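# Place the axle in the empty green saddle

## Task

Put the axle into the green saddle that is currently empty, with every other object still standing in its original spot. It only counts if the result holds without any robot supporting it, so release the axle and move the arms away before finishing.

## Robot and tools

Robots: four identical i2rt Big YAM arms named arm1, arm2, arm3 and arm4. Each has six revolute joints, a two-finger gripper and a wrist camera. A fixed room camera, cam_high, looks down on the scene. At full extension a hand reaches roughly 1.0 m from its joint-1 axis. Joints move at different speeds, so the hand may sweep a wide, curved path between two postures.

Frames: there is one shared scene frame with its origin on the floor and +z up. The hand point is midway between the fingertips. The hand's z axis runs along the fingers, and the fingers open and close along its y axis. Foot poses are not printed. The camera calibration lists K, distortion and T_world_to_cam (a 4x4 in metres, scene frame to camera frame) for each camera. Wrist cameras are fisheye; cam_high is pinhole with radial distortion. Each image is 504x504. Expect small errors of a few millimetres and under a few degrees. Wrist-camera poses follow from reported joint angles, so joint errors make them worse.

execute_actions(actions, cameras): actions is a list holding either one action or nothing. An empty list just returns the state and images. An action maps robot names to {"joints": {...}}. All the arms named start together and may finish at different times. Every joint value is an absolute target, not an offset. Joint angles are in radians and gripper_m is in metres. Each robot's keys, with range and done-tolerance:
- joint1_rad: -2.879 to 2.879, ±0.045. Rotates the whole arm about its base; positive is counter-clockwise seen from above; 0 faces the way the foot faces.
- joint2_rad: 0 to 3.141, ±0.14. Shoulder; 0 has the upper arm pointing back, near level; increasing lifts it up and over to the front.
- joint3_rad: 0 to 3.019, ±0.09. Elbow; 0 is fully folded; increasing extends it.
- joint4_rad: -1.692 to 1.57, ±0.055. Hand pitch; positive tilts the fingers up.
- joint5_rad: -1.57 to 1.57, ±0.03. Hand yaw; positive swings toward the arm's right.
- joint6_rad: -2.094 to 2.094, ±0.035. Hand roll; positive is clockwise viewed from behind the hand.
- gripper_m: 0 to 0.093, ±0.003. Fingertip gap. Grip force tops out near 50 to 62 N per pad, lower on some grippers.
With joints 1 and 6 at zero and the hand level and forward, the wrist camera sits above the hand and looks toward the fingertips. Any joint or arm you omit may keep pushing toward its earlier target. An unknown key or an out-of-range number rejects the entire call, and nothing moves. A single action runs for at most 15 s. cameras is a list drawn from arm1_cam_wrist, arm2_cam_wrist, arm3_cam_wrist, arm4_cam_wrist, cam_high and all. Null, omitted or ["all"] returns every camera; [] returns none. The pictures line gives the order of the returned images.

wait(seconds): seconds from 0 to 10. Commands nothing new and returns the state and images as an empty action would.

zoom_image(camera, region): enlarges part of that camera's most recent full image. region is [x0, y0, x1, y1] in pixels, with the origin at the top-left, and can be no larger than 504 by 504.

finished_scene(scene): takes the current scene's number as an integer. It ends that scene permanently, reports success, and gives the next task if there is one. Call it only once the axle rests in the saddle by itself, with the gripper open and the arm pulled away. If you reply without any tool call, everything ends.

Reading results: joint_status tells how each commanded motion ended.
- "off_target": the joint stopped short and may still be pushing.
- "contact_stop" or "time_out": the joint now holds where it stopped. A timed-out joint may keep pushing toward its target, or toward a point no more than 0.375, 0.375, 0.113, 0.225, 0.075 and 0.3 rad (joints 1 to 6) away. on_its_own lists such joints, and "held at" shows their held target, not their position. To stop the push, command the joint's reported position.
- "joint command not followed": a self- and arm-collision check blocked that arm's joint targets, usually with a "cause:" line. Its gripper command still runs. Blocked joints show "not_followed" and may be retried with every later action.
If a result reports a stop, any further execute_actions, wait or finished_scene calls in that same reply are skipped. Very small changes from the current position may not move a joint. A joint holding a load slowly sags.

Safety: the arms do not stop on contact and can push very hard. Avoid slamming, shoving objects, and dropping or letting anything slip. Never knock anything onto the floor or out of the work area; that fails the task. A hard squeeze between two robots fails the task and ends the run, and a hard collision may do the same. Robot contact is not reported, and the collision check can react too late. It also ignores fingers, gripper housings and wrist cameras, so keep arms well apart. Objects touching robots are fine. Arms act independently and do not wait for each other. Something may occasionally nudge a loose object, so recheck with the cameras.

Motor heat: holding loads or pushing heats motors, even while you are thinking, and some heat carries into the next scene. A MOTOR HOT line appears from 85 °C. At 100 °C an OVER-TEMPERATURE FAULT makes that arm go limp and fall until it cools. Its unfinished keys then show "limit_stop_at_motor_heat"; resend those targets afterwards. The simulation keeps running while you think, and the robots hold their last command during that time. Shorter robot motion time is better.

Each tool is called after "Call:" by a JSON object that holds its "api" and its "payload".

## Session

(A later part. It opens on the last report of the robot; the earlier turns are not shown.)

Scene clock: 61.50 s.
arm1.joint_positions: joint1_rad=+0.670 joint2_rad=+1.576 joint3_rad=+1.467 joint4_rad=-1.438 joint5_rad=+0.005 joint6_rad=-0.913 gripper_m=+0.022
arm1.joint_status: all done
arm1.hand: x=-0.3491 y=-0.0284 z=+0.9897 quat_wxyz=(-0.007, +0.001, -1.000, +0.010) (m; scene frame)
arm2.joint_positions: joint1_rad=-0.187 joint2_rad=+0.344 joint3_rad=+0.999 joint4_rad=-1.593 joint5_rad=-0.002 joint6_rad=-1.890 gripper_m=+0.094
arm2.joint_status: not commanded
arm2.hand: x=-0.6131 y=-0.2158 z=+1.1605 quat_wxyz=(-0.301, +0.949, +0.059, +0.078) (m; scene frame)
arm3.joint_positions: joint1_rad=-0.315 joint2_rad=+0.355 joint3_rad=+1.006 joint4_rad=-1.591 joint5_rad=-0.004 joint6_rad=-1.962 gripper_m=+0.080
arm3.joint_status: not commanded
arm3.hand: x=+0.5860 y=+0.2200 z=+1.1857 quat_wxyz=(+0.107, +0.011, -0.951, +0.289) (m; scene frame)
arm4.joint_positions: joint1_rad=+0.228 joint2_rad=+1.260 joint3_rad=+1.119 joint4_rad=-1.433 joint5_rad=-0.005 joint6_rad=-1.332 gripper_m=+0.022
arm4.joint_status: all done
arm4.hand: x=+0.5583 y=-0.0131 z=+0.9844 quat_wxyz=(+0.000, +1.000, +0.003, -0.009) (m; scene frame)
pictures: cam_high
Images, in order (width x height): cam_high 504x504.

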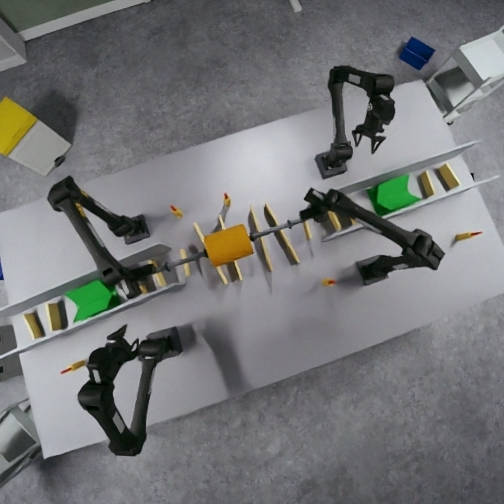

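Call:
{"api": "execute_actions", "payload": {"actions": [{"arm4":{"joints":{"joint1_rad":0.465,"joint2_rad":1.34,"joint3_rad":1.29,"joint4_rad":-1.42,"joint6_rad":-1.08}},"arm1":{"joints":{"joint1_rad":0.485,"joint2_rad":1.385,"joint3_rad":1.325,"joint4_rad":-1.43,"joint6_rad":-1.105}}}], "cameras": ["arm1_cam_wrist"]}}

Call:
{"api": "execute_actions", "payload": {"actions": [{"arm4":{"joints":{"joint1_rad":0.66,"joint2_rad":1.485,"joint3_rad":1.44,"joint4_rad":-1.425,"joint6_rad":-0.88}},"arm1":{"joints":{"joint1_rad":0.245,"joint2_rad":1.29,"joint3_rad":1.23,"joint4_rad":-1.435,"joint6_rad":-1.345}}}], "cameras": ["arm1_cam_wrist"]}}

Call:
{"api": "execute_actions", "payload": {"actions": [{"arm4":{"joints":{"joint1_rad":0.805,"joint2_rad":1.658,"joint3_rad":1.66,"joint4_rad":-1.46,"joint6_rad":-0.735}},"arm1":{"joints":{"joint1_rad":-0.026,"joint2_rad":1.262,"joint3_rad":1.205,"joint4_rad":-1.435,"joint6_rad":-1.615}}}], "cameras": ["cam_high","arm1_cam_wrist"]}}

Scene clock: 63.57 s.
arm1.joint_positions: joint1_rad=+0.484 joint2_rad=+1.426 joint3_rad=+1.297 joint4_rad=-1.425 joint5_rad=+0.005 joint6_rad=-1.102 gripper_m=+0.022
arm1.joint_status: all done
arm1.hand: x=-0.4515 y=-0.0226 z=+0.9883 quat_wxyz=(-0.003, +0.002, -1.000, +0.007) (m; scene frame)
arm2.joint_positions: joint1_rad=-0.187 joint2_rad=+0.344 joint3_rad=+0.999 joint4_rad=-1.593 joint5_rad=-0.002 joint6_rad=-1.890 gripper_m=+0.094
arm2.joint_status: not commanded
arm2.hand: x=-0.6131 y=-0.2158 z=+1.1605 quat_wxyz=(-0.301, +0.949, +0.059, +0.078) (m; scene frame)
arm3.joint_positions: joint1_rad=-0.315 joint2_rad=+0.355 joint3_rad=+1.006 joint4_rad=-1.591 joint5_rad=-0.004 joint6_rad=-1.962 gripper_m=+0.080
arm3.joint_status: not commanded
arm3.hand: x=+0.5860 y=+0.2200 z=+1.1857 quat_wxyz=(+0.107, +0.011, -0.951, +0.289) (m; scene frame)
arm4.joint_positions: joint1_rad=+0.481 joint2_rad=+1.373 joint3_rad=+1.219 joint4_rad=-1.415 joint5_rad=-0.010 joint6_rad=-1.079 gripper_m=+0.022
arm4.joint_status: all done
arm4.hand: x=+0.4547 y=-0.0072 z=+0.9839 quat_wxyz=(+0.000, +1.000, +0.003, -0.011) (m; scene frame)
pictures: arm1_cam_wrist
camera_calibration (this result's frames):
arm1_cam_wrist: T_world_to_cam=[[0.0097967, -0.999734, 0.020871, -0.0409298], [-0.804681, 0.00450889, 0.59369, -0.947108], [-0.593627, -0.0226107, -0.804423, 0.649099], [0, 0, 0, 1]] pos_world=[-0.376396, -0.0219719, 1.08529]
Images, in order (width x height): arm1_cam_wrist 504x504.

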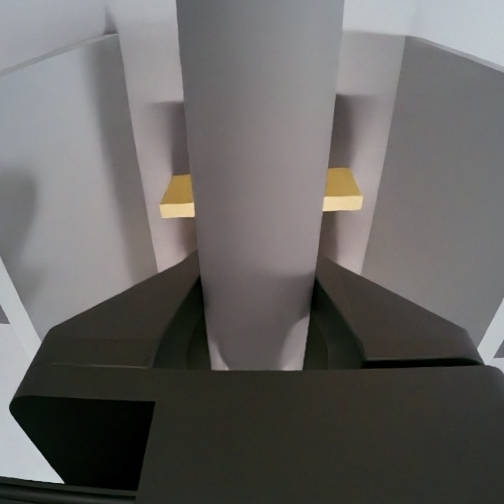

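Scene clock: 64.63 s.
arm1.joint_positions: joint1_rad=+0.249 joint2_rad=+1.327 joint3_rad=+1.199 joint4_rad=-1.431 joint5_rad=+0.006 joint6_rad=-1.333 gripper_m=+0.022
arm1.joint_status: all done
arm1.hand: x=-0.5527 y=-0.0184 z=+0.9873 quat_wxyz=(+0.000, +0.000, -1.000, +0.005) (m; scene frame)
arm2.joint_positions: joint1_rad=-0.187 joint2_rad=+0.344 joint3_rad=+0.999 joint4_rad=-1.593 joint5_rad=-0.002 joint6_rad=-1.890 gripper_m=+0.094
arm2.joint_status: not commanded
arm2.hand: x=-0.6131 y=-0.2158 z=+1.1605 quat_wxyz=(-0.301, +0.949, +0.059, +0.078) (m; scene frame)
arm3.joint_positions: joint1_rad=-0.315 joint2_rad=+0.355 joint3_rad=+1.006 joint4_rad=-1.591 joint5_rad=-0.004 joint6_rad=-1.962 gripper_m=+0.080
arm3.joint_status: not commanded
arm3.hand: x=+0.5860 y=+0.2200 z=+1.1857 quat_wxyz=(+0.107, +0.011, -0.951, +0.289) (m; scene frame)
arm4.joint_positions: joint1_rad=+0.681 joint2_rad=+1.519 joint3_rad=+1.367 joint4_rad=-1.416 joint5_rad=-0.014 joint6_rad=-0.875 gripper_m=+0.022
arm4.joint_status: all done
arm4.hand: x=+0.3534 y=-0.0086 z=+0.9833 quat_wxyz=(+0.002, +1.000, +0.001, -0.013) (m; scene frame)
pictures: arm1_cam_wrist
camera_calibration (this result's frames):
arm1_cam_wrist: T_world_to_cam=[[0.00570991, -0.999854, 0.0161236, -0.0333075], [-0.801004, 0.00507926, 0.598638, -1.03081], [-0.598632, -0.0163332, -0.800858, 0.582159], [0, 0, 0, 1]] pos_world=[-0.476997, -0.0185583, 1.08385]
Images, in order (width x height): arm1_cam_wrist 504x504.

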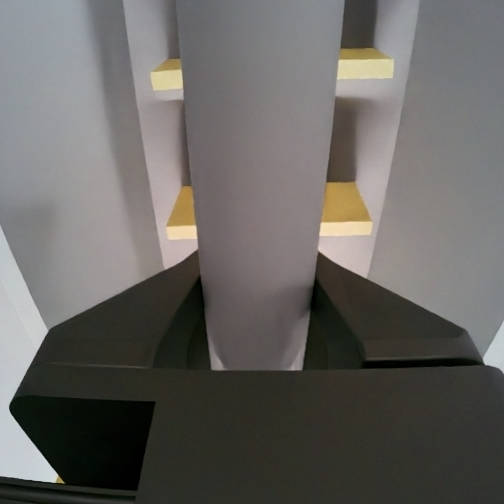

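Scene clock: 65.63 s.
arm1.joint_positions: joint1_rad=-0.018 joint2_rad=+1.308 joint3_rad=+1.177 joint4_rad=-1.431 joint5_rad=+0.006 joint6_rad=-1.603 gripper_m=+0.022
arm1.joint_status: all done
arm1.hand: x=-0.6527 y=-0.0202 z=+0.9851 quat_wxyz=(+0.001, +0.002, -1.000, +0.003) (m; scene frame)
arm2.joint_positions: joint1_rad=-0.187 joint2_rad=+0.344 joint3_rad=+0.999 joint4_rad=-1.593 joint5_rad=-0.002 joint6_rad=-1.890 gripper_m=+0.094
arm2.joint_status: not commanded
arm2.hand: x=-0.6131 y=-0.2158 z=+1.1605 quat_wxyz=(-0.301, +0.949, +0.059, +0.078) (m; scene frame)
arm3.joint_positions: joint1_rad=-0.315 joint2_rad=+0.355 joint3_rad=+1.006 joint4_rad=-1.591 joint5_rad=-0.004 joint6_rad=-1.962 gripper_m=+0.080
arm3.joint_status: not commanded
arm3.hand: x=+0.5860 y=+0.2200 z=+1.1857 quat_wxyz=(+0.107, +0.011, -0.951, +0.289) (m; scene frame)
arm4.joint_positions: joint1_rad=+0.829 joint2_rad=+1.698 joint3_rad=+1.587 joint4_rad=-1.448 joint5_rad=-0.011 joint6_rad=-0.732 gripper_m=+0.022
arm4.joint_status: all done
arm4.hand: x=+0.2530 y=-0.0072 z=+0.9853 quat_wxyz=(-0.002, +1.000, +0.003, -0.015) (m; scene frame)
pictures: arm1_cam_wrist, cam_high
camera_calibration (this result's frames):
arm1_cam_wrist: T_world_to_cam=[[0.00881518, -0.999895, 0.0114774, -0.0279551], [-0.798846, -0.000137903, 0.601535, -1.11113], [-0.601471, -0.0144714, -0.798764, 0.516619], [0, 0, 0, 1]] pos_world=[-0.576644, -0.0206292, 1.08136]
Images, in order (width x height): arm1_cam_wrist 504x504, cam_high 504x504.

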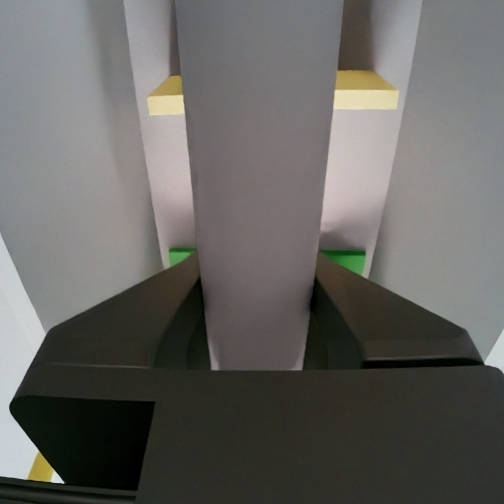

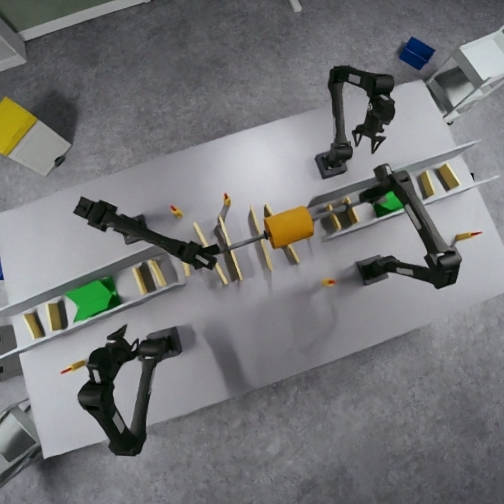

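Call:
{"api": "execute_actions", "payload": {"actions": [{"arm4":{"joints":{"joint1_rad":0.955,"joint2_rad":1.935,"joint3_rad":2.07,"joint4_rad":-1.59,"joint6_rad":-0.59}},"arm1":{"joints":{"joint1_rad":-0.365,"joint2_rad":1.355,"joint3_rad":1.325,"joint4_rad":-1.435,"joint6_rad":-1.95}}}], "cameras": ["cam_high","arm1_cam_wrist"]}}

Scene clock: 67.00 s.
arm1.joint_positions: joint1_rad=-0.357 joint2_rad=+1.375 joint3_rad=+1.241 joint4_rad=-1.431 joint5_rad=+0.011 joint6_rad=-1.936 gripper_m=+0.022
arm1.joint_status: all done
arm1.hand: x=-0.7846 y=-0.0183 z=+0.9850 quat_wxyz=(+0.004, -0.001, -1.000, -0.001) (m; scene frame)
arm2.joint_positions: joint1_rad=-0.187 joint2_rad=+0.344 joint3_rad=+0.999 joint4_rad=-1.593 joint5_rad=-0.002 joint6_rad=-1.890 gripper_m=+0.094
arm2.joint_status: not commanded
arm2.hand: x=-0.6131 y=-0.2158 z=+1.1605 quat_wxyz=(-0.301, +0.949, +0.059, +0.078) (m; scene frame)
arm3.joint_positions: joint1_rad=-0.315 joint2_rad=+0.355 joint3_rad=+1.006 joint4_rad=-1.591 joint5_rad=-0.004 joint6_rad=-1.962 gripper_m=+0.080
arm3.joint_status: not commanded
arm3.hand: x=+0.5860 y=+0.2200 z=+1.1857 quat_wxyz=(+0.107, +0.011, -0.951, +0.289) (m; scene frame)
arm4.joint_positions: joint1_rad=+0.977 joint2_rad=+1.983 joint3_rad=+1.995 joint4_rad=-1.568 joint5_rad=-0.010 joint6_rad=-0.579 gripper_m=+0.022
arm4.joint_status: all done
arm4.hand: x=+0.1215 y=-0.0128 z=+0.9872 quat_wxyz=(-0.002, +1.000, +0.001, -0.016) (m; scene frame)
pictures: arm1_cam_wrist, cam_high
camera_calibration (this result's frames):
arm1_cam_wrist: T_world_to_cam=[[0.00389088, -0.999981, 0.00476978, -0.0221177], [-0.795413, -0.000204047, 0.606068, -1.21816], [-0.606056, -0.00615209, -0.795398, 0.430462], [0, 0, 0, 1]] pos_world=[-0.707972, -0.0197176, 1.08078]
Images, in order (width x height): arm1_cam_wrist 504x504, cam_high 504x504.

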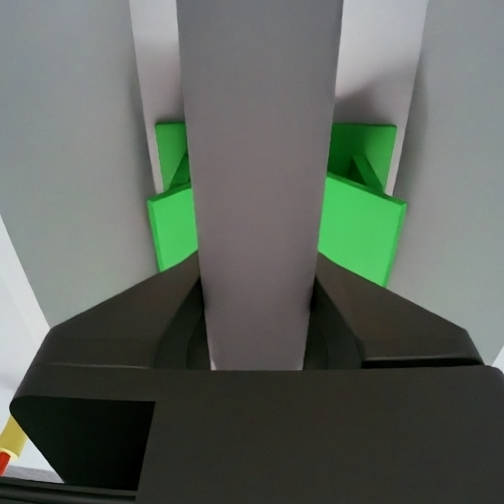

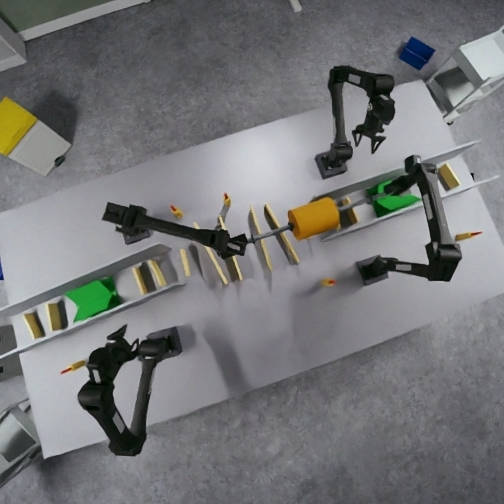

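Call:
{"api": "execute_actions", "payload": {"actions": [{"arm2":{"joints":{"joint1_rad":-0.31,"joint2_rad":1.0,"joint3_rad":1.25,"joint4_rad":-1.52,"joint6_rad":-1.876}}}], "cameras": []}}

Call:
{"api": "execute_actions", "payload": {"actions": [{"arm2":{"joints":{"joint2_rad":1.26}}}], "cameras": ["cam_high","arm2_cam_wrist"]}}

Scene clock: 68.83 s.
arm1.joint_positions: joint1_rad=-0.357 joint2_rad=+1.375 joint3_rad=+1.241 joint4_rad=-1.431 joint5_rad=+0.011 joint6_rad=-1.936 gripper_m=+0.022
arm1.joint_status: not commanded
arm1.hand: x=-0.7846 y=-0.0183 z=+0.9850 quat_wxyz=(+0.004, -0.001, -1.000, -0.001) (m; scene frame)
arm2.joint_positions: joint1_rad=-0.298 joint2_rad=+1.007 joint3_rad=+1.230 joint4_rad=-1.528 joint5_rad=-0.002 joint6_rad=-1.886 gripper_m=+0.094
arm2.joint_status: all done
arm2.hand: x=-0.5448 y=-0.0505 z=+1.1377 quat_wxyz=(-0.126, +0.991, +0.004, +0.039) (m; scene frame)
arm3.joint_positions: joint1_rad=-0.315 joint2_rad=+0.355 joint3_rad=+1.006 joint4_rad=-1.591 joint5_rad=-0.004 joint6_rad=-1.962 gripper_m=+0.080
arm3.joint_status: not commanded
arm3.hand: x=+0.5860 y=+0.2200 z=+1.1857 quat_wxyz=(+0.107, +0.011, -0.951, +0.289) (m; scene frame)
arm4.joint_positions: joint1_rad=+0.977 joint2_rad=+1.983 joint3_rad=+1.995 joint4_rad=-1.568 joint5_rad=-0.010 joint6_rad=-0.579 gripper_m=+0.022
arm4.joint_status: not commanded
arm4.hand: x=+0.1215 y=-0.0128 z=+0.9872 quat_wxyz=(-0.002, +1.000, +0.001, -0.016) (m; scene frame)
pictures: none
No camera images: the call's "cameras" was empty. Leave "cameras" out to get every camera's image.

Scene clock: 70.00 s.
arm1.joint_positions: joint1_rad=-0.357 joint2_rad=+1.375 joint3_rad=+1.241 joint4_rad=-1.431 joint5_rad=+0.011 joint6_rad=-1.936 gripper_m=+0.022
arm1.joint_status: not commanded
arm1.hand: x=-0.7846 y=-0.0183 z=+0.9850 quat_wxyz=(+0.004, -0.001, -1.000, -0.001) (m; scene frame)
arm2.joint_positions: joint1_rad=-0.298 joint2_rad=+1.269 joint3_rad=+1.230 joint4_rad=-1.526 joint5_rad=-0.002 joint6_rad=-1.886 gripper_m=+0.094
arm2.joint_status: all done
arm2.hand: x=-0.5318 y=-0.0095 z=+1.0553 quat_wxyz=(-0.003, +1.000, +0.004, +0.000) (m; scene frame)
arm3.joint_positions: joint1_rad=-0.315 joint2_rad=+0.355 joint3_rad=+1.006 joint4_rad=-1.591 joint5_rad=-0.004 joint6_rad=-1.962 gripper_m=+0.080
arm3.joint_status: not commanded
arm3.hand: x=+0.5860 y=+0.2200 z=+1.1857 quat_wxyz=(+0.107, +0.011, -0.951, +0.289) (m; scene frame)
arm4.joint_positions: joint1_rad=+0.977 joint2_rad=+1.983 joint3_rad=+1.995 joint4_rad=-1.568 joint5_rad=-0.010 joint6_rad=-0.579 gripper_m=+0.022
arm4.joint_status: not commanded
arm4.hand: x=+0.1215 y=-0.0128 z=+0.9872 quat_wxyz=(-0.002, +1.000, +0.001, -0.016) (m; scene frame)
pictures: arm2_cam_wrist, cam_high
camera_calibration (this result's frames):
arm2_cam_wrist: T_world_to_cam=[[-0.00214922, 0.999997, 0.00129643, 0.00810689], [0.8003, 0.00094268, 0.599599, -0.20425], [0.599596, 0.0023262, -0.800299, 1.28424], [0, 0, 0, 1]] pos_world=[-0.606548, -0.0109017, 1.15024]
Images, in order (width x height): arm2_cam_wrist 504x504, cam_high 504x504.

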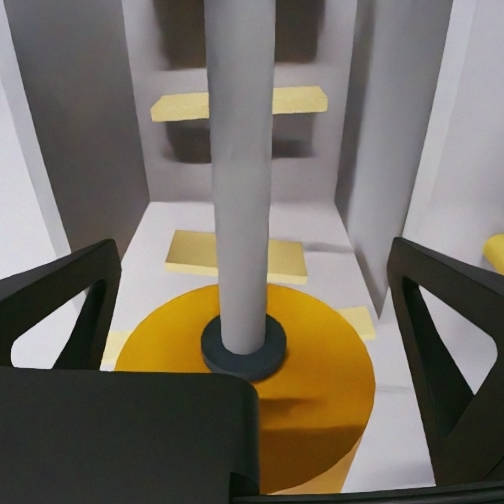

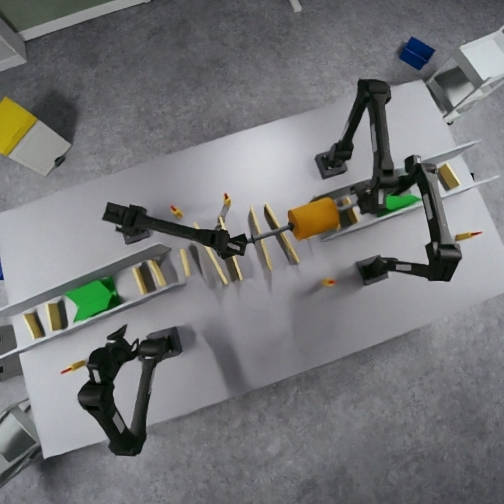

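Call:
{"api": "execute_actions", "payload": {"actions": [{"arm2":{"joints":{"joint2_rad":1.29,"joint3_rad":1.015,"joint4_rad":-1.277,"gripper_m":0.07}}}], "cameras": ["arm2_cam_wrist"]}}

Scene clock: 71.23 s.
arm1.joint_positions: joint1_rad=-0.357 joint2_rad=+1.375 joint3_rad=+1.241 joint4_rad=-1.431 joint5_rad=+0.011 joint6_rad=-1.936 gripper_m=+0.022
arm1.joint_status: not commanded
arm1.hand: x=-0.7846 y=-0.0183 z=+0.9850 quat_wxyz=(+0.004, -0.001, -1.000, -0.001) (m; scene frame)
arm2.joint_positions: joint1_rad=-0.298 joint2_rad=+1.287 joint3_rad=+1.011 joint4_rad=-1.288 joint5_rad=-0.002 joint6_rad=-1.885 gripper_m=+0.070
arm2.joint_status: all done
arm2.hand: x=-0.5340 y=-0.0162 z=+0.9669 quat_wxyz=(-0.003, +1.000, +0.004, +0.000) (m; scene frame)
arm3.joint_positions: joint1_rad=-0.315 joint2_rad=+0.355 joint3_rad=+1.006 joint4_rad=-1.591 joint5_rad=-0.004 joint6_rad=-1.962 gripper_m=+0.080
arm3.joint_status: not commanded
arm3.hand: x=+0.5860 y=+0.2200 z=+1.1857 quat_wxyz=(+0.107, +0.011, -0.951, +0.289) (m; scene frame)
arm4.joint_positions: joint1_rad=+0.977 joint2_rad=+1.983 joint3_rad=+1.995 joint4_rad=-1.568 joint5_rad=-0.010 joint6_rad=-0.579 gripper_m=+0.022
arm4.joint_status: not commanded
arm4.hand: x=+0.1215 y=-0.0128 z=+0.9872 quat_wxyz=(-0.002, +1.000, +0.001, -0.016) (m; scene frame)
pictures: arm2_cam_wrist
camera_calibration (this result's frames):
arm2_cam_wrist: T_world_to_cam=[[-0.00176795, 0.999996, 0.00238659, 0.0140832], [0.800094, -0.0000171267, 0.599875, -0.14992], [0.599872, 0.00297004, -0.80009, 1.21479], [0, 0, 0, 1]] pos_world=[-0.608745, -0.0176937, 1.06184]
Images, in order (width x height): arm2_cam_wrist 504x504.

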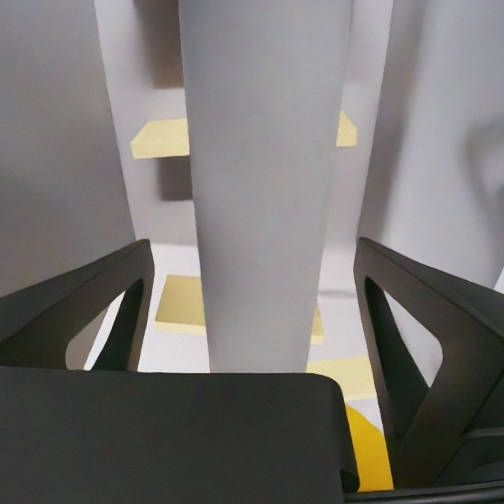

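Call:
{"api": "execute_actions", "payload": {"actions": [{"arm2":{"joints":{"gripper_m":0}}}], "cameras": []}}

Call:
{"api": "execute_actions", "payload": {"actions": [{"arm2":{"joints":{"joint2_rad":1.24,"joint3_rad":1.095}},"arm1":{"joints":{"joint1_rad":-0.357,"joint2_rad":1.372,"joint3_rad":1.26}},"arm4":{"joints":{"joint2_rad":1.95,"joint3_rad":2.05}}}], "cameras": []}}

Call:
{"api": "execute_actions", "payload": {"actions": [{"arm1":{"joints":{"gripper_m":0.08}}}], "cameras": ["arm2_cam_wrist"]}}

Call:
{"api": "execute_actions", "payload": {"actions": [{"arm1":{"joints":{"joint3_rad":1.465,"joint4_rad":-1.625}}}], "cameras": ["cam_high"]}}

Call:
{"api": "execute_actions", "payload": {"actions": [{"arm1":{"joints":{"joint2_rad":0.55,"joint3_rad":1.25,"joint4_rad":-1.66}}}], "cameras": ["cam_high"]}}

Scene clock: 72.23 s.
arm1.joint_positions: joint1_rad=-0.357 joint2_rad=+1.375 joint3_rad=+1.242 joint4_rad=-1.430 joint5_rad=+0.010 joint6_rad=-1.937 gripper_m=+0.022
arm1.joint_status: not commanded
arm1.hand: x=-0.7844 y=-0.0187 z=+0.9853 quat_wxyz=(+0.004, +0.000, -1.000, +0.000) (m; scene frame)
arm2.joint_positions: joint1_rad=-0.298 joint2_rad=+1.287 joint3_rad=+1.011 joint4_rad=-1.284 joint5_rad=-0.003 joint6_rad=-1.878 gripper_m=+0.021
arm2.joint_status: gripper_m off_target (ended at +0.021, target +0.000)
arm2.hand: x=-0.5339 y=-0.0151 z=+0.9669 quat_wxyz=(-0.006, +1.000, +0.000, +0.000) (m; scene frame)
arm3.joint_positions: joint1_rad=-0.315 joint2_rad=+0.355 joint3_rad=+1.006 joint4_rad=-1.591 joint5_rad=-0.004 joint6_rad=-1.962 gripper_m=+0.080
arm3.joint_status: not commanded
arm3.hand: x=+0.5860 y=+0.2200 z=+1.1857 quat_wxyz=(+0.107, +0.011, -0.951, +0.289) (m; scene frame)
arm4.joint_positions: joint1_rad=+0.977 joint2_rad=+1.983 joint3_rad=+1.995 joint4_rad=-1.569 joint5_rad=-0.009 joint6_rad=-0.580 gripper_m=+0.022
arm4.joint_status: not commanded
arm4.hand: x=+0.1218 y=-0.0128 z=+0.9872 quat_wxyz=(-0.002, +1.000, +0.001, -0.016) (m; scene frame)
pictures: none
No camera images: the call's "cameras" was empty. Leave "cameras" out to get every camera's image.

Scene clock: 72.83 s.
arm1.joint_positions: joint1_rad=-0.356 joint2_rad=+1.376 joint3_rad=+1.242 joint4_rad=-1.430 joint5_rad=+0.011 joint6_rad=-1.937 gripper_m=+0.022
arm1.joint_status: all done
arm1.hand: x=-0.7842 y=-0.0189 z=+0.9851 quat_wxyz=(+0.004, +0.000, -1.000, +0.000) (m; scene frame)
arm2.joint_positions: joint1_rad=-0.299 joint2_rad=+1.281 joint3_rad=+1.011 joint4_rad=-1.282 joint5_rad=-0.003 joint6_rad=-1.878 gripper_m=+0.021
arm2.joint_status: all done
arm2.hand: x=-0.5336 y=-0.0149 z=+0.9688 quat_wxyz=(-0.009, +1.000, +0.000, +0.001) (m; scene frame)
arm3.joint_positions: joint1_rad=-0.315 joint2_rad=+0.355 joint3_rad=+1.006 joint4_rad=-1.591 joint5_rad=-0.004 joint6_rad=-1.962 gripper_m=+0.080
arm3.joint_status: not commanded
arm3.hand: x=+0.5860 y=+0.2200 z=+1.1857 quat_wxyz=(+0.107, +0.011, -0.951, +0.289) (m; scene frame)
arm4.joint_positions: joint1_rad=+0.977 joint2_rad=+1.983 joint3_rad=+1.995 joint4_rad=-1.569 joint5_rad=-0.009 joint6_rad=-0.580 gripper_m=+0.022
arm4.joint_status: all done
arm4.hand: x=+0.1218 y=-0.0128 z=+0.9872 quat_wxyz=(-0.002, +1.000, +0.001, -0.015) (m; scene frame)
pictures: none
No camera images: the call's "cameras" was empty. Leave "cameras" out to get every camera's image.

Scene clock: 73.50 s.
arm1.joint_positions: joint1_rad=-0.356 joint2_rad=+1.376 joint3_rad=+1.242 joint4_rad=-1.430 joint5_rad=+0.002 joint6_rad=-1.937 gripper_m=+0.080
arm1.joint_status: all done
arm1.hand: x=-0.7828 y=-0.0194 z=+0.9851 quat_wxyz=(+0.000, +0.000, -1.000, +0.001) (m; scene frame)
arm2.joint_positions: joint1_rad=-0.301 joint2_rad=+1.281 joint3_rad=+1.011 joint4_rad=-1.282 joint5_rad=-0.002 joint6_rad=-1.880 gripper_m=+0.021
arm2.joint_status: not commanded
arm2.hand: x=-0.5328 y=-0.0152 z=+0.9688 quat_wxyz=(-0.009, +1.000, +0.000, +0.002) (m; scene frame)
arm3.joint_positions: joint1_rad=-0.315 joint2_rad=+0.355 joint3_rad=+1.006 joint4_rad=-1.591 joint5_rad=-0.004 joint6_rad=-1.962 gripper_m=+0.080
arm3.joint_status: not commanded
arm3.hand: x=+0.5860 y=+0.2200 z=+1.1857 quat_wxyz=(+0.107, +0.011, -0.951, +0.289) (m; scene frame)
arm4.joint_positions: joint1_rad=+0.976 joint2_rad=+1.983 joint3_rad=+1.995 joint4_rad=-1.571 joint5_rad=-0.008 joint6_rad=-0.582 gripper_m=+0.022
arm4.joint_status: not commanded
arm4.hand: x=+0.1226 y=-0.0125 z=+0.9872 quat_wxyz=(-0.002, +1.000, +0.002, -0.014) (m; scene frame)
pictures: arm2_cam_wrist
camera_calibration (this result's frames):
arm2_cam_wrist: T_world_to_cam=[[0.00583701, 0.99989, 0.0136699, 0.00619606], [0.797928, -0.0128966, 0.602615, -0.155994], [0.602725, 0.0073901, -0.797915, 1.21509], [0, 0, 0, 1]] pos_world=[-0.607929, -0.0171868, 1.06346]
Images, in order (width x height): arm2_cam_wrist 504x504.

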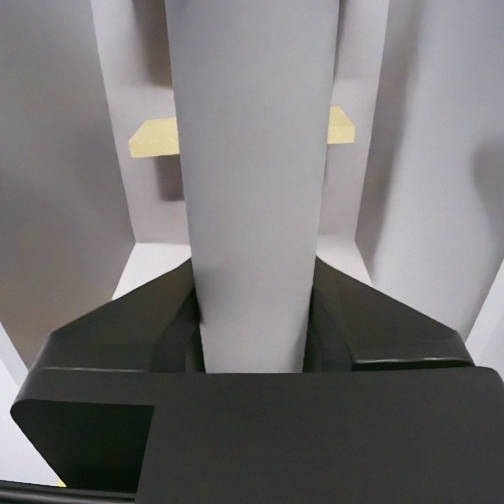

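Scene clock: 74.47 s.
arm1.joint_positions: joint1_rad=-0.356 joint2_rad=+1.374 joint3_rad=+1.433 joint4_rad=-1.612 joint5_rad=+0.002 joint6_rad=-1.937 gripper_m=+0.080
arm1.joint_status: all done
arm1.hand: x=-0.7848 y=-0.0241 z=+1.0584 quat_wxyz=(+0.002, +0.000, -1.000, +0.006) (m; scene frame)
arm2.joint_positions: joint1_rad=-0.301 joint2_rad=+1.281 joint3_rad=+1.011 joint4_rad=-1.282 joint5_rad=-0.002 joint6_rad=-1.880 gripper_m=+0.021
arm2.joint_status: not commanded
arm2.hand: x=-0.5328 y=-0.0152 z=+0.9688 quat_wxyz=(-0.009, +1.000, +0.000, +0.002) (m; scene frame)
arm3.joint_positions: joint1_rad=-0.315 joint2_rad=+0.355 joint3_rad=+1.006 joint4_rad=-1.591 joint5_rad=-0.004 joint6_rad=-1.962 gripper_m=+0.080
arm3.joint_status: not commanded
arm3.hand: x=+0.5860 y=+0.2200 z=+1.1857 quat_wxyz=(+0.107, +0.011, -0.951, +0.289) (m; scene frame)
arm4.joint_positions: joint1_rad=+0.976 joint2_rad=+1.983 joint3_rad=+1.995 joint4_rad=-1.571 joint5_rad=-0.008 joint6_rad=-0.582 gripper_m=+0.022
arm4.joint_status: not commanded
arm4.hand: x=+0.1226 y=-0.0125 z=+0.9872 quat_wxyz=(-0.002, +1.000, +0.002, -0.014) (m; scene frame)
pictures: cam_high
Images, in order (width x height): cam_high 504x504.

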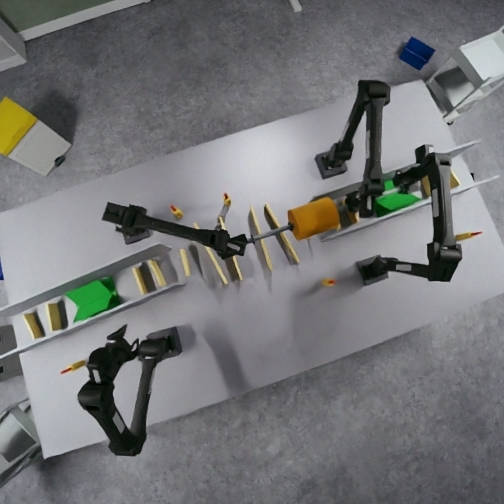

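Scene clock: 75.90 s.
arm1.joint_positions: joint1_rad=-0.356 joint2_rad=+0.545 joint3_rad=+1.241 joint4_rad=-1.650 joint5_rad=+0.002 joint6_rad=-1.937 gripper_m=+0.080
arm1.joint_status: all done
arm1.hand: x=-0.7026 y=+0.1917 z=+1.1967 quat_wxyz=(+0.108, +0.000, -0.953, +0.282) (m; scene frame)
arm2.joint_positions: joint1_rad=-0.301 joint2_rad=+1.281 joint3_rad=+1.011 joint4_rad=-1.282 joint5_rad=-0.002 joint6_rad=-1.880 gripper_m=+0.021
arm2.joint_status: not commanded
arm2.hand: x=-0.5328 y=-0.0152 z=+0.9688 quat_wxyz=(-0.009, +1.000, +0.000, +0.002) (m; scene frame)
arm3.joint_positions: joint1_rad=-0.315 joint2_rad=+0.355 joint3_rad=+1.006 joint4_rad=-1.591 joint5_rad=-0.004 joint6_rad=-1.962 gripper_m=+0.080
arm3.joint_status: not commanded
arm3.hand: x=+0.5860 y=+0.2200 z=+1.1857 quat_wxyz=(+0.107, +0.011, -0.951, +0.289) (m; scene frame)
arm4.joint_positions: joint1_rad=+0.976 joint2_rad=+1.983 joint3_rad=+1.995 joint4_rad=-1.571 joint5_rad=-0.008 joint6_rad=-0.582 gripper_m=+0.022
arm4.joint_status: not commanded
arm4.hand: x=+0.1226 y=-0.0125 z=+0.9872 quat_wxyz=(-0.002, +1.000, +0.002, -0.014) (m; scene frame)
pictures: cam_high
Images, in order (width x height): cam_high 504x504.

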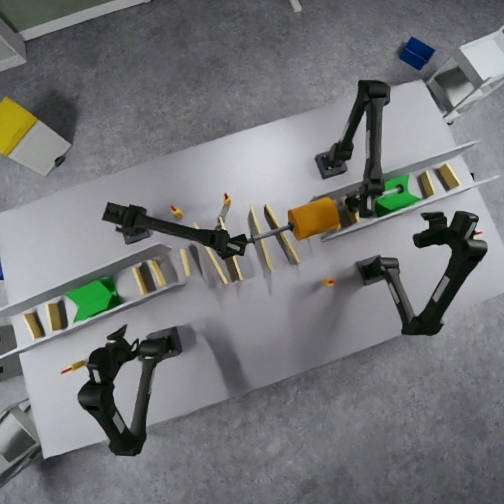

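Call:
{"api": "execute_actions", "payload": {"actions": [{"arm1":{"joints":{"joint1_rad":0.96,"joint2_rad":0.8,"joint3_rad":1.7,"joint4_rad":-1.625,"joint6_rad":-0.62,"gripper_m":0.093}}}], "cameras": []}}

Call:
{"api": "execute_actions", "payload": {"actions": [{"arm1":{"joints":{"joint2_rad":1.75,"joint3_rad":2.125}}}], "cameras": []}}

Call:
{"api": "execute_actions", "payload": {"actions": [{"arm1":{"joints":{"joint2_rad":1.92}}}], "cameras": ["cam_high","arm1_cam_wrist"]}}

Scene clock: 78.23 s.
arm1.joint_positions: joint1_rad=+0.954 joint2_rad=+0.800 joint3_rad=+1.666 joint4_rad=-1.637 joint5_rad=-0.001 joint6_rad=-0.636 gripper_m=+0.093
arm1.joint_status: all done
arm1.hand: x=-0.4554 y=+0.2132 z=+1.3379 quat_wxyz=(-0.317, +0.004, -0.921, +0.228) (m; scene frame)
arm2.joint_positions: joint1_rad=-0.301 joint2_rad=+1.281 joint3_rad=+1.011 joint4_rad=-1.282 joint5_rad=-0.002 joint6_rad=-1.880 gripper_m=+0.021
arm2.joint_status: not commanded
arm2.hand: x=-0.5328 y=-0.0152 z=+0.9688 quat_wxyz=(-0.009, +1.000, +0.000, +0.002) (m; scene frame)
arm3.joint_positions: joint1_rad=-0.315 joint2_rad=+0.355 joint3_rad=+1.006 joint4_rad=-1.591 joint5_rad=-0.004 joint6_rad=-1.962 gripper_m=+0.080
arm3.joint_status: not commanded
arm3.hand: x=+0.5860 y=+0.2200 z=+1.1857 quat_wxyz=(+0.107, +0.011, -0.951, +0.289) (m; scene frame)
arm4.joint_positions: joint1_rad=+0.976 joint2_rad=+1.983 joint3_rad=+1.995 joint4_rad=-1.571 joint5_rad=-0.008 joint6_rad=-0.582 gripper_m=+0.022
arm4.joint_status: not commanded
arm4.hand: x=+0.1226 y=-0.0125 z=+0.9872 quat_wxyz=(-0.002, +1.000, +0.002, -0.014) (m; scene frame)
pictures: none
No camera images: the call's "cameras" was empty. Leave "cameras" out to get every camera's image.

Scene clock: 80.00 s.
arm1.joint_positions: joint1_rad=+0.954 joint2_rad=+1.762 joint3_rad=+2.093 joint4_rad=-1.634 joint5_rad=-0.001 joint6_rad=-0.634 gripper_m=+0.093
arm1.joint_status: all done
arm1.hand: x=-0.1660 y=+0.0047 z=+1.1453 quat_wxyz=(-0.110, +0.004, -0.991, +0.077) (m; scene frame)
arm2.joint_positions: joint1_rad=-0.301 joint2_rad=+1.281 joint3_rad=+1.011 joint4_rad=-1.282 joint5_rad=-0.002 joint6_rad=-1.880 gripper_m=+0.021
arm2.joint_status: not commanded
arm2.hand: x=-0.5328 y=-0.0152 z=+0.9688 quat_wxyz=(-0.009, +1.000, +0.000, +0.002) (m; scene frame)
arm3.joint_positions: joint1_rad=-0.315 joint2_rad=+0.355 joint3_rad=+1.006 joint4_rad=-1.591 joint5_rad=-0.004 joint6_rad=-1.962 gripper_m=+0.080
arm3.joint_status: not commanded
arm3.hand: x=+0.5860 y=+0.2200 z=+1.1857 quat_wxyz=(+0.107, +0.011, -0.951, +0.289) (m; scene frame)
arm4.joint_positions: joint1_rad=+0.976 joint2_rad=+1.983 joint3_rad=+1.995 joint4_rad=-1.571 joint5_rad=-0.008 joint6_rad=-0.582 gripper_m=+0.022
arm4.joint_status: not commanded
arm4.hand: x=+0.1226 y=-0.0125 z=+0.9872 quat_wxyz=(-0.002, +1.000, +0.002, -0.014) (m; scene frame)
pictures: none
No camera images: the call's "cameras" was empty. Leave "cameras" out to get every camera's image.

Scene clock: 81.07 s.
arm1.joint_positions: joint1_rad=+0.954 joint2_rad=+1.935 joint3_rad=+2.098 joint4_rad=-1.634 joint5_rad=-0.001 joint6_rad=-0.634 gripper_m=+0.093
arm1.joint_status: all done
arm1.hand: x=-0.1375 y=-0.0154 z=+1.0466 quat_wxyz=(-0.042, +0.004, -0.999, +0.028) (m; scene frame)
arm2.joint_positions: joint1_rad=-0.301 joint2_rad=+1.281 joint3_rad=+1.011 joint4_rad=-1.282 joint5_rad=-0.002 joint6_rad=-1.880 gripper_m=+0.021
arm2.joint_status: not commanded
arm2.hand: x=-0.5328 y=-0.0152 z=+0.9688 quat_wxyz=(-0.009, +1.000, +0.000, +0.002) (m; scene frame)
arm3.joint_positions: joint1_rad=-0.315 joint2_rad=+0.355 joint3_rad=+1.006 joint4_rad=-1.591 joint5_rad=-0.004 joint6_rad=-1.962 gripper_m=+0.080
arm3.joint_status: not commanded
arm3.hand: x=+0.5860 y=+0.2200 z=+1.1857 quat_wxyz=(+0.107, +0.011, -0.951, +0.289) (m; scene frame)
arm4.joint_positions: joint1_rad=+0.976 joint2_rad=+1.983 joint3_rad=+1.995 joint4_rad=-1.571 joint5_rad=-0.008 joint6_rad=-0.582 gripper_m=+0.022
arm4.joint_status: not commanded
arm4.hand: x=+0.1226 y=-0.0125 z=+0.9872 quat_wxyz=(-0.002, +1.000, +0.002, -0.014) (m; scene frame)
pictures: arm1_cam_wrist, cam_high
camera_calibration (this result's frames):
arm1_cam_wrist: T_world_to_cam=[[0.00995958, -0.998015, 0.0621823, -0.0812203], [-0.848469, 0.0244726, 0.528678, -0.666739], [-0.529151, -0.0580252, -0.846542, 0.93494], [0, 0, 0, 1]] pos_world=[-0.0701748, -0.0104922, 1.14901]
Images, in order (width x height): arm1_cam_wrist 504x504, cam_high 504x504.

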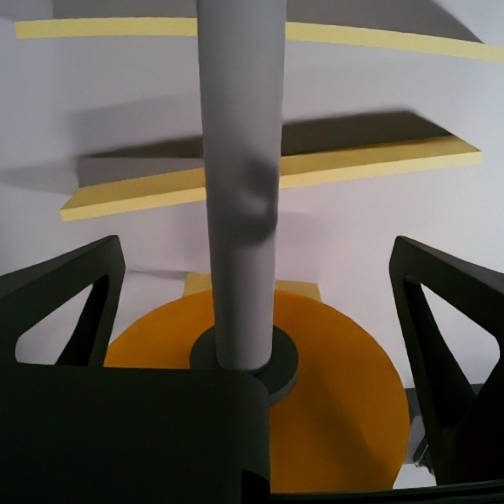

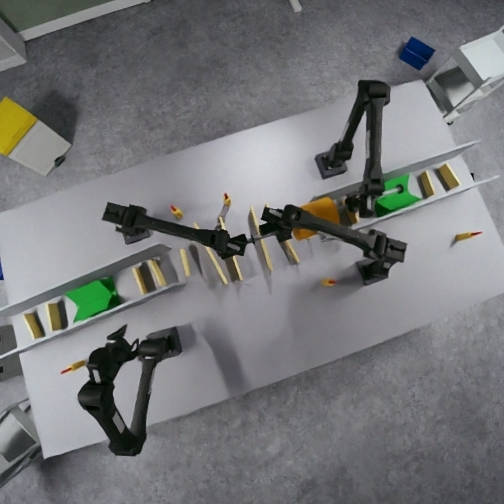

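Call:
{"api": "execute_actions", "payload": {"actions": [{"arm1":{"joints":{"joint1_rad":0.982,"joint2_rad":2.015,"joint6_rad":-0.61}}}], "cameras": ["arm1_cam_wrist"]}}

Scene clock: 82.33 s.
arm1.joint_positions: joint1_rad=+0.981 joint2_rad=+2.008 joint3_rad=+2.098 joint4_rad=-1.634 joint5_rad=-0.001 joint6_rad=-0.625 gripper_m=+0.093
arm1.joint_status: all done
arm1.hand: x=-0.1203 y=-0.0068 z=+1.0026 quat_wxyz=(-0.013, +0.013, -1.000, +0.006) (m; scene frame)
arm2.joint_positions: joint1_rad=-0.301 joint2_rad=+1.281 joint3_rad=+1.011 joint4_rad=-1.282 joint5_rad=-0.002 joint6_rad=-1.880 gripper_m=+0.021
arm2.joint_status: not commanded
arm2.hand: x=-0.5328 y=-0.0152 z=+0.9688 quat_wxyz=(-0.009, +1.000, +0.000, +0.002) (m; scene frame)
arm3.joint_positions: joint1_rad=-0.315 joint2_rad=+0.355 joint3_rad=+1.006 joint4_rad=-1.591 joint5_rad=-0.004 joint6_rad=-1.962 gripper_m=+0.080
arm3.joint_status: not commanded
arm3.hand: x=+0.5860 y=+0.2200 z=+1.1857 quat_wxyz=(+0.107, +0.011, -0.951, +0.289) (m; scene frame)
arm4.joint_positions: joint1_rad=+0.976 joint2_rad=+1.983 joint3_rad=+1.995 joint4_rad=-1.571 joint5_rad=-0.008 joint6_rad=-0.582 gripper_m=+0.022
arm4.joint_status: not commanded
arm4.hand: x=+0.1226 y=-0.0125 z=+0.9872 quat_wxyz=(-0.002, +1.000, +0.002, -0.014) (m; scene frame)
pictures: arm1_cam_wrist
camera_calibration (this result's frames):
arm1_cam_wrist: T_world_to_cam=[[0.0305753, -0.999358, 0.0187006, -0.0240632], [-0.815766, -0.0141385, 0.57821, -0.675076], [-0.577574, -0.0329342, -0.815674, 0.870731], [0, 0, 0, 1]] pos_world=[-0.0470567, -0.00491548, 1.10102]
Images, in order (width x height): arm1_cam_wrist 504x504.

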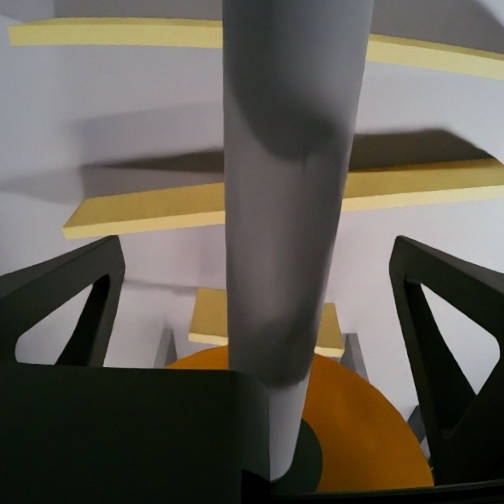

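Call:
{"api": "execute_actions", "payload": {"actions": [{"arm1":{"joints":{"joint1_rad":0.962,"joint3_rad":2.075,"joint4_rad":-1.62,"gripper_m":0.06}}}], "cameras": ["arm1_cam_wrist"]}}

Scene clock: 83.17 s.
arm1.joint_positions: joint1_rad=+0.966 joint2_rad=+2.008 joint3_rad=+2.072 joint4_rad=-1.634 joint5_rad=-0.001 joint6_rad=-0.625 gripper_m=+0.060
arm1.joint_status: all done
arm1.hand: x=-0.1303 y=-0.0112 z=+0.9923 quat_wxyz=(-0.002, +0.005, -1.000, -0.001) (m; scene frame)
arm2.joint_positions: joint1_rad=-0.301 joint2_rad=+1.281 joint3_rad=+1.011 joint4_rad=-1.282 joint5_rad=-0.002 joint6_rad=-1.880 gripper_m=+0.021
arm2.joint_status: not commanded
arm2.hand: x=-0.5328 y=-0.0152 z=+0.9688 quat_wxyz=(-0.009, +1.000, +0.000, +0.002) (m; scene frame)
arm3.joint_positions: joint1_rad=-0.315 joint2_rad=+0.355 joint3_rad=+1.006 joint4_rad=-1.591 joint5_rad=-0.004 joint6_rad=-1.962 gripper_m=+0.080
arm3.joint_status: not commanded
arm3.hand: x=+0.5860 y=+0.2200 z=+1.1857 quat_wxyz=(+0.107, +0.011, -0.951, +0.289) (m; scene frame)
arm4.joint_positions: joint1_rad=+0.976 joint2_rad=+1.983 joint3_rad=+1.995 joint4_rad=-1.571 joint5_rad=-0.008 joint6_rad=-0.582 gripper_m=+0.022
arm4.joint_status: not commanded
arm4.hand: x=+0.1226 y=-0.0125 z=+0.9872 quat_wxyz=(-0.002, +1.000, +0.002, -0.014) (m; scene frame)
pictures: arm1_cam_wrist
camera_calibration (this result's frames):
arm1_cam_wrist: T_world_to_cam=[[0.0160481, -0.999866, 0.00313302, -0.0144115], [-0.80324, -0.0110261, 0.595553, -0.692857], [-0.595439, -0.0120741, -0.80331, 0.842064], [0, 0, 0, 1]] pos_world=[-0.0549017, -0.0118819, 1.08912]
Images, in order (width x height): arm1_cam_wrist 504x504.

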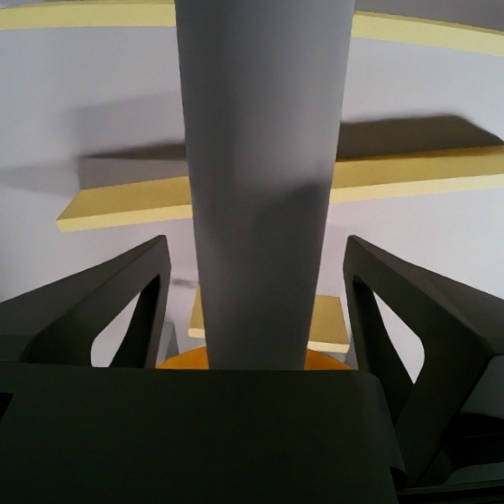

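Call:
{"api": "execute_actions", "payload": {"actions": [{"arm1":{"joints":{"gripper_m":0}}}], "cameras": []}}

Call:
{"api": "execute_actions", "payload": {"actions": [{"arm1":{"joints":{"joint2_rad":1.945,"joint3_rad":2.155}},"arm4":{"joints":{"joint1_rad":0.976,"joint2_rad":1.978,"joint3_rad":2.015}},"arm2":{"joints":{"joint2_rad":1.25,"joint3_rad":1.08}}}], "cameras": []}}

Call:
{"api": "execute_actions", "payload": {"actions": [{"arm4":{"joints":{"gripper_m":0.093}}}], "cameras": ["arm1_cam_wrist"]}}

Call:
{"api": "execute_actions", "payload": {"actions": [{"arm4":{"joints":{"joint2_rad":1.8}}}], "cameras": ["cam_high"]}}

Scene clock: 84.17 s.
arm1.joint_positions: joint1_rad=+0.966 joint2_rad=+2.008 joint3_rad=+2.072 joint4_rad=-1.633 joint5_rad=-0.001 joint6_rad=-0.618 gripper_m=+0.021
arm1.joint_status: gripper_m off_target (ended at +0.021, target +0.000)
arm1.hand: x=-0.1302 y=-0.0112 z=+0.9923 quat_wxyz=(-0.003, +0.002, -1.000, -0.001) (m; scene frame)
arm2.joint_positions: joint1_rad=-0.301 joint2_rad=+1.281 joint3_rad=+1.011 joint4_rad=-1.282 joint5_rad=-0.001 joint6_rad=-1.880 gripper_m=+0.021
arm2.joint_status: not commanded
arm2.hand: x=-0.5327 y=-0.0152 z=+0.9688 quat_wxyz=(-0.009, +1.000, +0.000, +0.002) (m; scene frame)
arm3.joint_positions: joint1_rad=-0.315 joint2_rad=+0.355 joint3_rad=+1.006 joint4_rad=-1.591 joint5_rad=-0.004 joint6_rad=-1.962 gripper_m=+0.080
arm3.joint_status: not commanded
arm3.hand: x=+0.5860 y=+0.2200 z=+1.1857 quat_wxyz=(+0.107, +0.011, -0.951, +0.289) (m; scene frame)
arm4.joint_positions: joint1_rad=+0.976 joint2_rad=+1.983 joint3_rad=+1.995 joint4_rad=-1.571 joint5_rad=-0.008 joint6_rad=-0.582 gripper_m=+0.022
arm4.joint_status: not commanded
arm4.hand: x=+0.1227 y=-0.0126 z=+0.9872 quat_wxyz=(-0.002, +1.000, +0.002, -0.014) (m; scene frame)
pictures: none
No camera images: the call's "cameras" was empty. Leave "cameras" out to get every camera's image.

Scene clock: 84.77 s.
arm1.joint_positions: joint1_rad=+0.966 joint2_rad=+2.006 joint3_rad=+2.073 joint4_rad=-1.633 joint5_rad=-0.001 joint6_rad=-0.618 gripper_m=+0.021
arm1.joint_status: all done
arm1.hand: x=-0.1300 y=-0.0114 z=+0.9943 quat_wxyz=(-0.004, +0.002, -1.000, +0.000) (m; scene frame)
arm2.joint_positions: joint1_rad=-0.301 joint2_rad=+1.281 joint3_rad=+1.011 joint4_rad=-1.282 joint5_rad=-0.001 joint6_rad=-1.880 gripper_m=+0.021
arm2.joint_status: all done
arm2.hand: x=-0.5327 y=-0.0152 z=+0.9688 quat_wxyz=(-0.009, +1.000, +0.000, +0.002) (m; scene frame)
arm3.joint_positions: joint1_rad=-0.315 joint2_rad=+0.355 joint3_rad=+1.006 joint4_rad=-1.591 joint5_rad=-0.004 joint6_rad=-1.962 gripper_m=+0.080
arm3.joint_status: not commanded
arm3.hand: x=+0.5860 y=+0.2200 z=+1.1857 quat_wxyz=(+0.107, +0.011, -0.951, +0.289) (m; scene frame)
arm4.joint_positions: joint1_rad=+0.976 joint2_rad=+1.983 joint3_rad=+1.995 joint4_rad=-1.573 joint5_rad=-0.008 joint6_rad=-0.582 gripper_m=+0.022
arm4.joint_status: all done
arm4.hand: x=+0.1229 y=-0.0129 z=+0.9872 quat_wxyz=(-0.001, +1.000, +0.002, -0.013) (m; scene frame)
pictures: none
No camera images: the call's "cameras" was empty. Leave "cameras" out to get every camera's image.

Scene clock: 85.47 s.
arm1.joint_positions: joint1_rad=+0.966 joint2_rad=+2.006 joint3_rad=+2.073 joint4_rad=-1.633 joint5_rad=-0.001 joint6_rad=-0.617 gripper_m=+0.021
arm1.joint_status: not commanded
arm1.hand: x=-0.1300 y=-0.0114 z=+0.9943 quat_wxyz=(-0.004, +0.001, -1.000, +0.000) (m; scene frame)
arm2.joint_positions: joint1_rad=-0.301 joint2_rad=+1.281 joint3_rad=+1.011 joint4_rad=-1.282 joint5_rad=-0.001 joint6_rad=-1.880 gripper_m=+0.021
arm2.joint_status: not commanded
arm2.hand: x=-0.5327 y=-0.0152 z=+0.9688 quat_wxyz=(-0.009, +1.000, +0.000, +0.002) (m; scene frame)
arm3.joint_positions: joint1_rad=-0.315 joint2_rad=+0.355 joint3_rad=+1.006 joint4_rad=-1.591 joint5_rad=-0.004 joint6_rad=-1.962 gripper_m=+0.080
arm3.joint_status: not commanded
arm3.hand: x=+0.5860 y=+0.2200 z=+1.1857 quat_wxyz=(+0.107, +0.011, -0.951, +0.289) (m; scene frame)
arm4.joint_positions: joint1_rad=+0.976 joint2_rad=+1.983 joint3_rad=+1.995 joint4_rad=-1.578 joint5_rad=-0.004 joint6_rad=-0.582 gripper_m=+0.093
arm4.joint_status: all done
arm4.hand: x=+0.1244 y=-0.0130 z=+0.9872 quat_wxyz=(-0.002, +1.000, +0.002, -0.010) (m; scene frame)
pictures: arm1_cam_wrist
camera_calibration (this result's frames):
arm1_cam_wrist: T_world_to_cam=[[0.00800253, -0.999951, 0.00576531, -0.0182699], [-0.805512, -0.00302991, 0.592572, -0.691071], [-0.592526, -0.0093861, -0.805497, 0.846371], [0, 0, 0, 1]] pos_world=[-0.0550232, -0.0124188, 1.09136]
Images, in order (width x height): arm1_cam_wrist 504x504.

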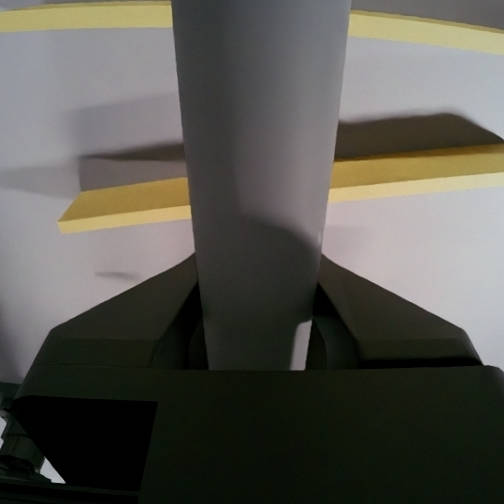

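Scene clock: 86.77 s.
arm1.joint_positions: joint1_rad=+0.966 joint2_rad=+2.006 joint3_rad=+2.073 joint4_rad=-1.633 joint5_rad=-0.001 joint6_rad=-0.617 gripper_m=+0.021
arm1.joint_status: not commanded
arm1.hand: x=-0.1300 y=-0.0114 z=+0.9943 quat_wxyz=(-0.004, +0.001, -1.000, +0.000) (m; scene frame)
arm2.joint_positions: joint1_rad=-0.301 joint2_rad=+1.281 joint3_rad=+1.011 joint4_rad=-1.282 joint5_rad=-0.001 joint6_rad=-1.880 gripper_m=+0.021
arm2.joint_status: not commanded
arm2.hand: x=-0.5327 y=-0.0152 z=+0.9688 quat_wxyz=(-0.009, +1.000, +0.000, +0.002) (m; scene frame)
arm3.joint_positions: joint1_rad=-0.315 joint2_rad=+0.355 joint3_rad=+1.006 joint4_rad=-1.591 joint5_rad=-0.004 joint6_rad=-1.962 gripper_m=+0.080
arm3.joint_status: not commanded
arm3.hand: x=+0.5860 y=+0.2200 z=+1.1857 quat_wxyz=(+0.107, +0.011, -0.951, +0.289) (m; scene frame)
arm4.joint_positions: joint1_rad=+0.976 joint2_rad=+1.792 joint3_rad=+1.995 joint4_rad=-1.579 joint5_rad=-0.004 joint6_rad=-0.582 gripper_m=+0.093
arm4.joint_status: all done
arm4.hand: x=+0.1477 y=-0.0277 z=+1.0987 quat_wxyz=(-0.054, +0.995, +0.002, -0.090) (m; scene frame)
pictures: cam_high
Images, in order (width x height): cam_high 504x504.

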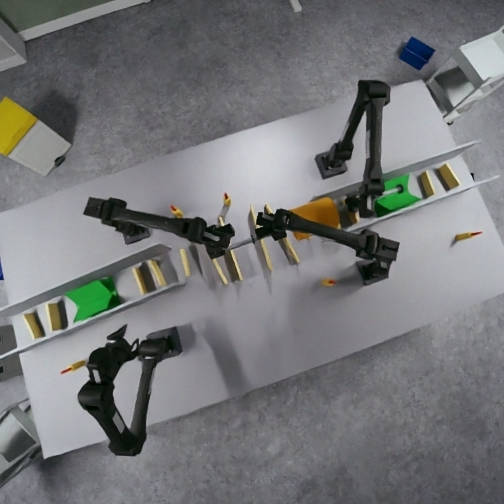

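Call:
{"api": "execute_actions", "payload": {"actions": [{"arm4":{"joints":{"joint2_rad":0.5,"joint3_rad":1.2}},"arm2":{"joints":{"joint1_rad":0.047,"joint2_rad":1.19,"joint3_rad":0.97,"joint4_rad":-1.294,"joint6_rad":-1.535}},"arm1":{"joints":{"joint1_rad":0.821,"joint2_rad":1.70,"joint3_rad":1.715,"joint4_rad":-1.485,"joint6_rad":-0.76}}}], "cameras": ["arm2_cam_wrist"]}}

Call:
{"api": "execute_actions", "payload": {"actions": [{"arm2":{"joints":{"joint1_rad":0.343,"joint2_rad":1.245,"joint3_rad":1.055,"joint4_rad":-1.29,"joint6_rad":-1.24}},"arm1":{"joints":{"joint1_rad":0.674,"joint2_rad":1.53,"joint3_rad":1.49,"joint4_rad":-1.44,"joint6_rad":-0.91}}}], "cameras": ["cam_high"]}}

Scene clock: 89.43 s.
arm1.joint_positions: joint1_rad=+0.820 joint2_rad=+1.741 joint3_rad=+1.689 joint4_rad=-1.488 joint5_rad=-0.002 joint6_rad=-0.765 gripper_m=+0.021
arm1.joint_status: all done
arm1.hand: x=-0.2483 y=-0.0242 z=+0.9951 quat_wxyz=(-0.013, +0.002, -1.000, +0.008) (m; scene frame)
arm2.joint_positions: joint1_rad=+0.043 joint2_rad=+1.212 joint3_rad=+0.942 joint4_rad=-1.297 joint5_rad=-0.018 joint6_rad=-1.540 gripper_m=+0.021
arm2.joint_status: all done
arm2.hand: x=-0.6535 y=-0.0287 z=+0.9649 quat_wxyz=(-0.001, +1.000, +0.002, -0.009) (m; scene frame)
arm3.joint_positions: joint1_rad=-0.315 joint2_rad=+0.355 joint3_rad=+1.006 joint4_rad=-1.591 joint5_rad=-0.004 joint6_rad=-1.962 gripper_m=+0.080
arm3.joint_status: not commanded
arm3.hand: x=+0.5860 y=+0.2200 z=+1.1857 quat_wxyz=(+0.107, +0.011, -0.951, +0.289) (m; scene frame)
arm4.joint_positions: joint1_rad=+0.976 joint2_rad=+0.496 joint3_rad=+1.205 joint4_rad=-1.584 joint5_rad=-0.004 joint6_rad=-0.582 gripper_m=+0.093
arm4.joint_status: all done
arm4.hand: x=+0.5047 y=-0.2597 z=+1.2022 quat_wxyz=(-0.187, +0.938, +0.002, -0.293) (m; scene frame)
pictures: arm2_cam_wrist
camera_calibration (this result's frames):
arm2_cam_wrist: T_world_to_cam=[[0.00196866, 0.999997, -0.00153305, 0.0326431], [0.810963, -0.000699527, 0.585097, -0.0317388], [0.585094, -0.0023951, -0.810962, 1.28554], [0, 0, 0, 1]] pos_world=[-0.726488, -0.0295861, 1.06114]
Images, in order (width x height): arm2_cam_wrist 504x504.

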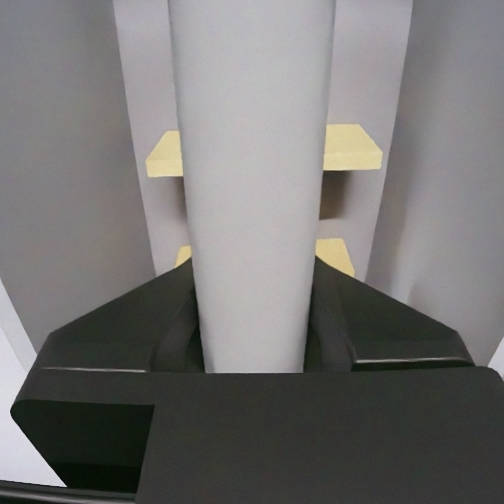

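Scene clock: 90.43 s.
arm1.joint_positions: joint1_rad=+0.675 joint2_rad=+1.567 joint3_rad=+1.469 joint4_rad=-1.433 joint5_rad=-0.004 joint6_rad=-0.914 gripper_m=+0.021
arm1.joint_status: all done
arm1.hand: x=-0.3457 y=-0.0267 z=+0.9947 quat_wxyz=(-0.015, +0.004, -1.000, +0.013) (m; scene frame)
arm2.joint_positions: joint1_rad=+0.340 joint2_rad=+1.260 joint3_rad=+0.976 joint4_rad=-1.289 joint5_rad=-0.015 joint6_rad=-1.247 gripper_m=+0.021
arm2.joint_status: all done
arm2.hand: x=-0.7516 y=-0.0321 z=+0.9628 quat_wxyz=(+0.004, +1.000, +0.004, -0.007) (m; scene frame)
arm3.joint_positions: joint1_rad=-0.315 joint2_rad=+0.355 joint3_rad=+1.006 joint4_rad=-1.591 joint5_rad=-0.004 joint6_rad=-1.962 gripper_m=+0.080
arm3.joint_status: not commanded
arm3.hand: x=+0.5860 y=+0.2200 z=+1.1857 quat_wxyz=(+0.107, +0.011, -0.951, +0.289) (m; scene frame)
arm4.joint_positions: joint1_rad=+0.976 joint2_rad=+0.496 joint3_rad=+1.205 joint4_rad=-1.584 joint5_rad=-0.004 joint6_rad=-0.582 gripper_m=+0.093
arm4.joint_status: not commanded
arm4.hand: x=+0.5047 y=-0.2597 z=+1.2022 quat_wxyz=(-0.187, +0.938, +0.002, -0.293) (m; scene frame)
pictures: cam_high
Images, in order (width x height): cam_high 504x504.

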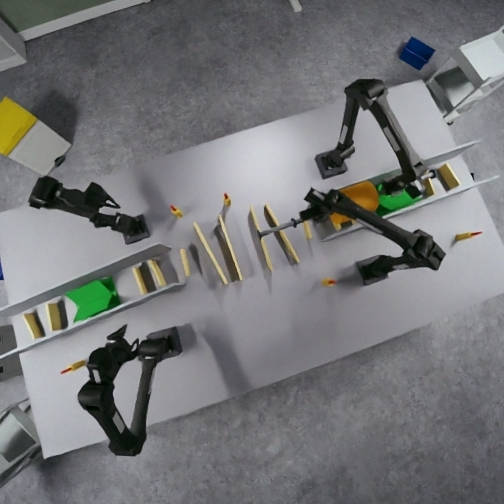

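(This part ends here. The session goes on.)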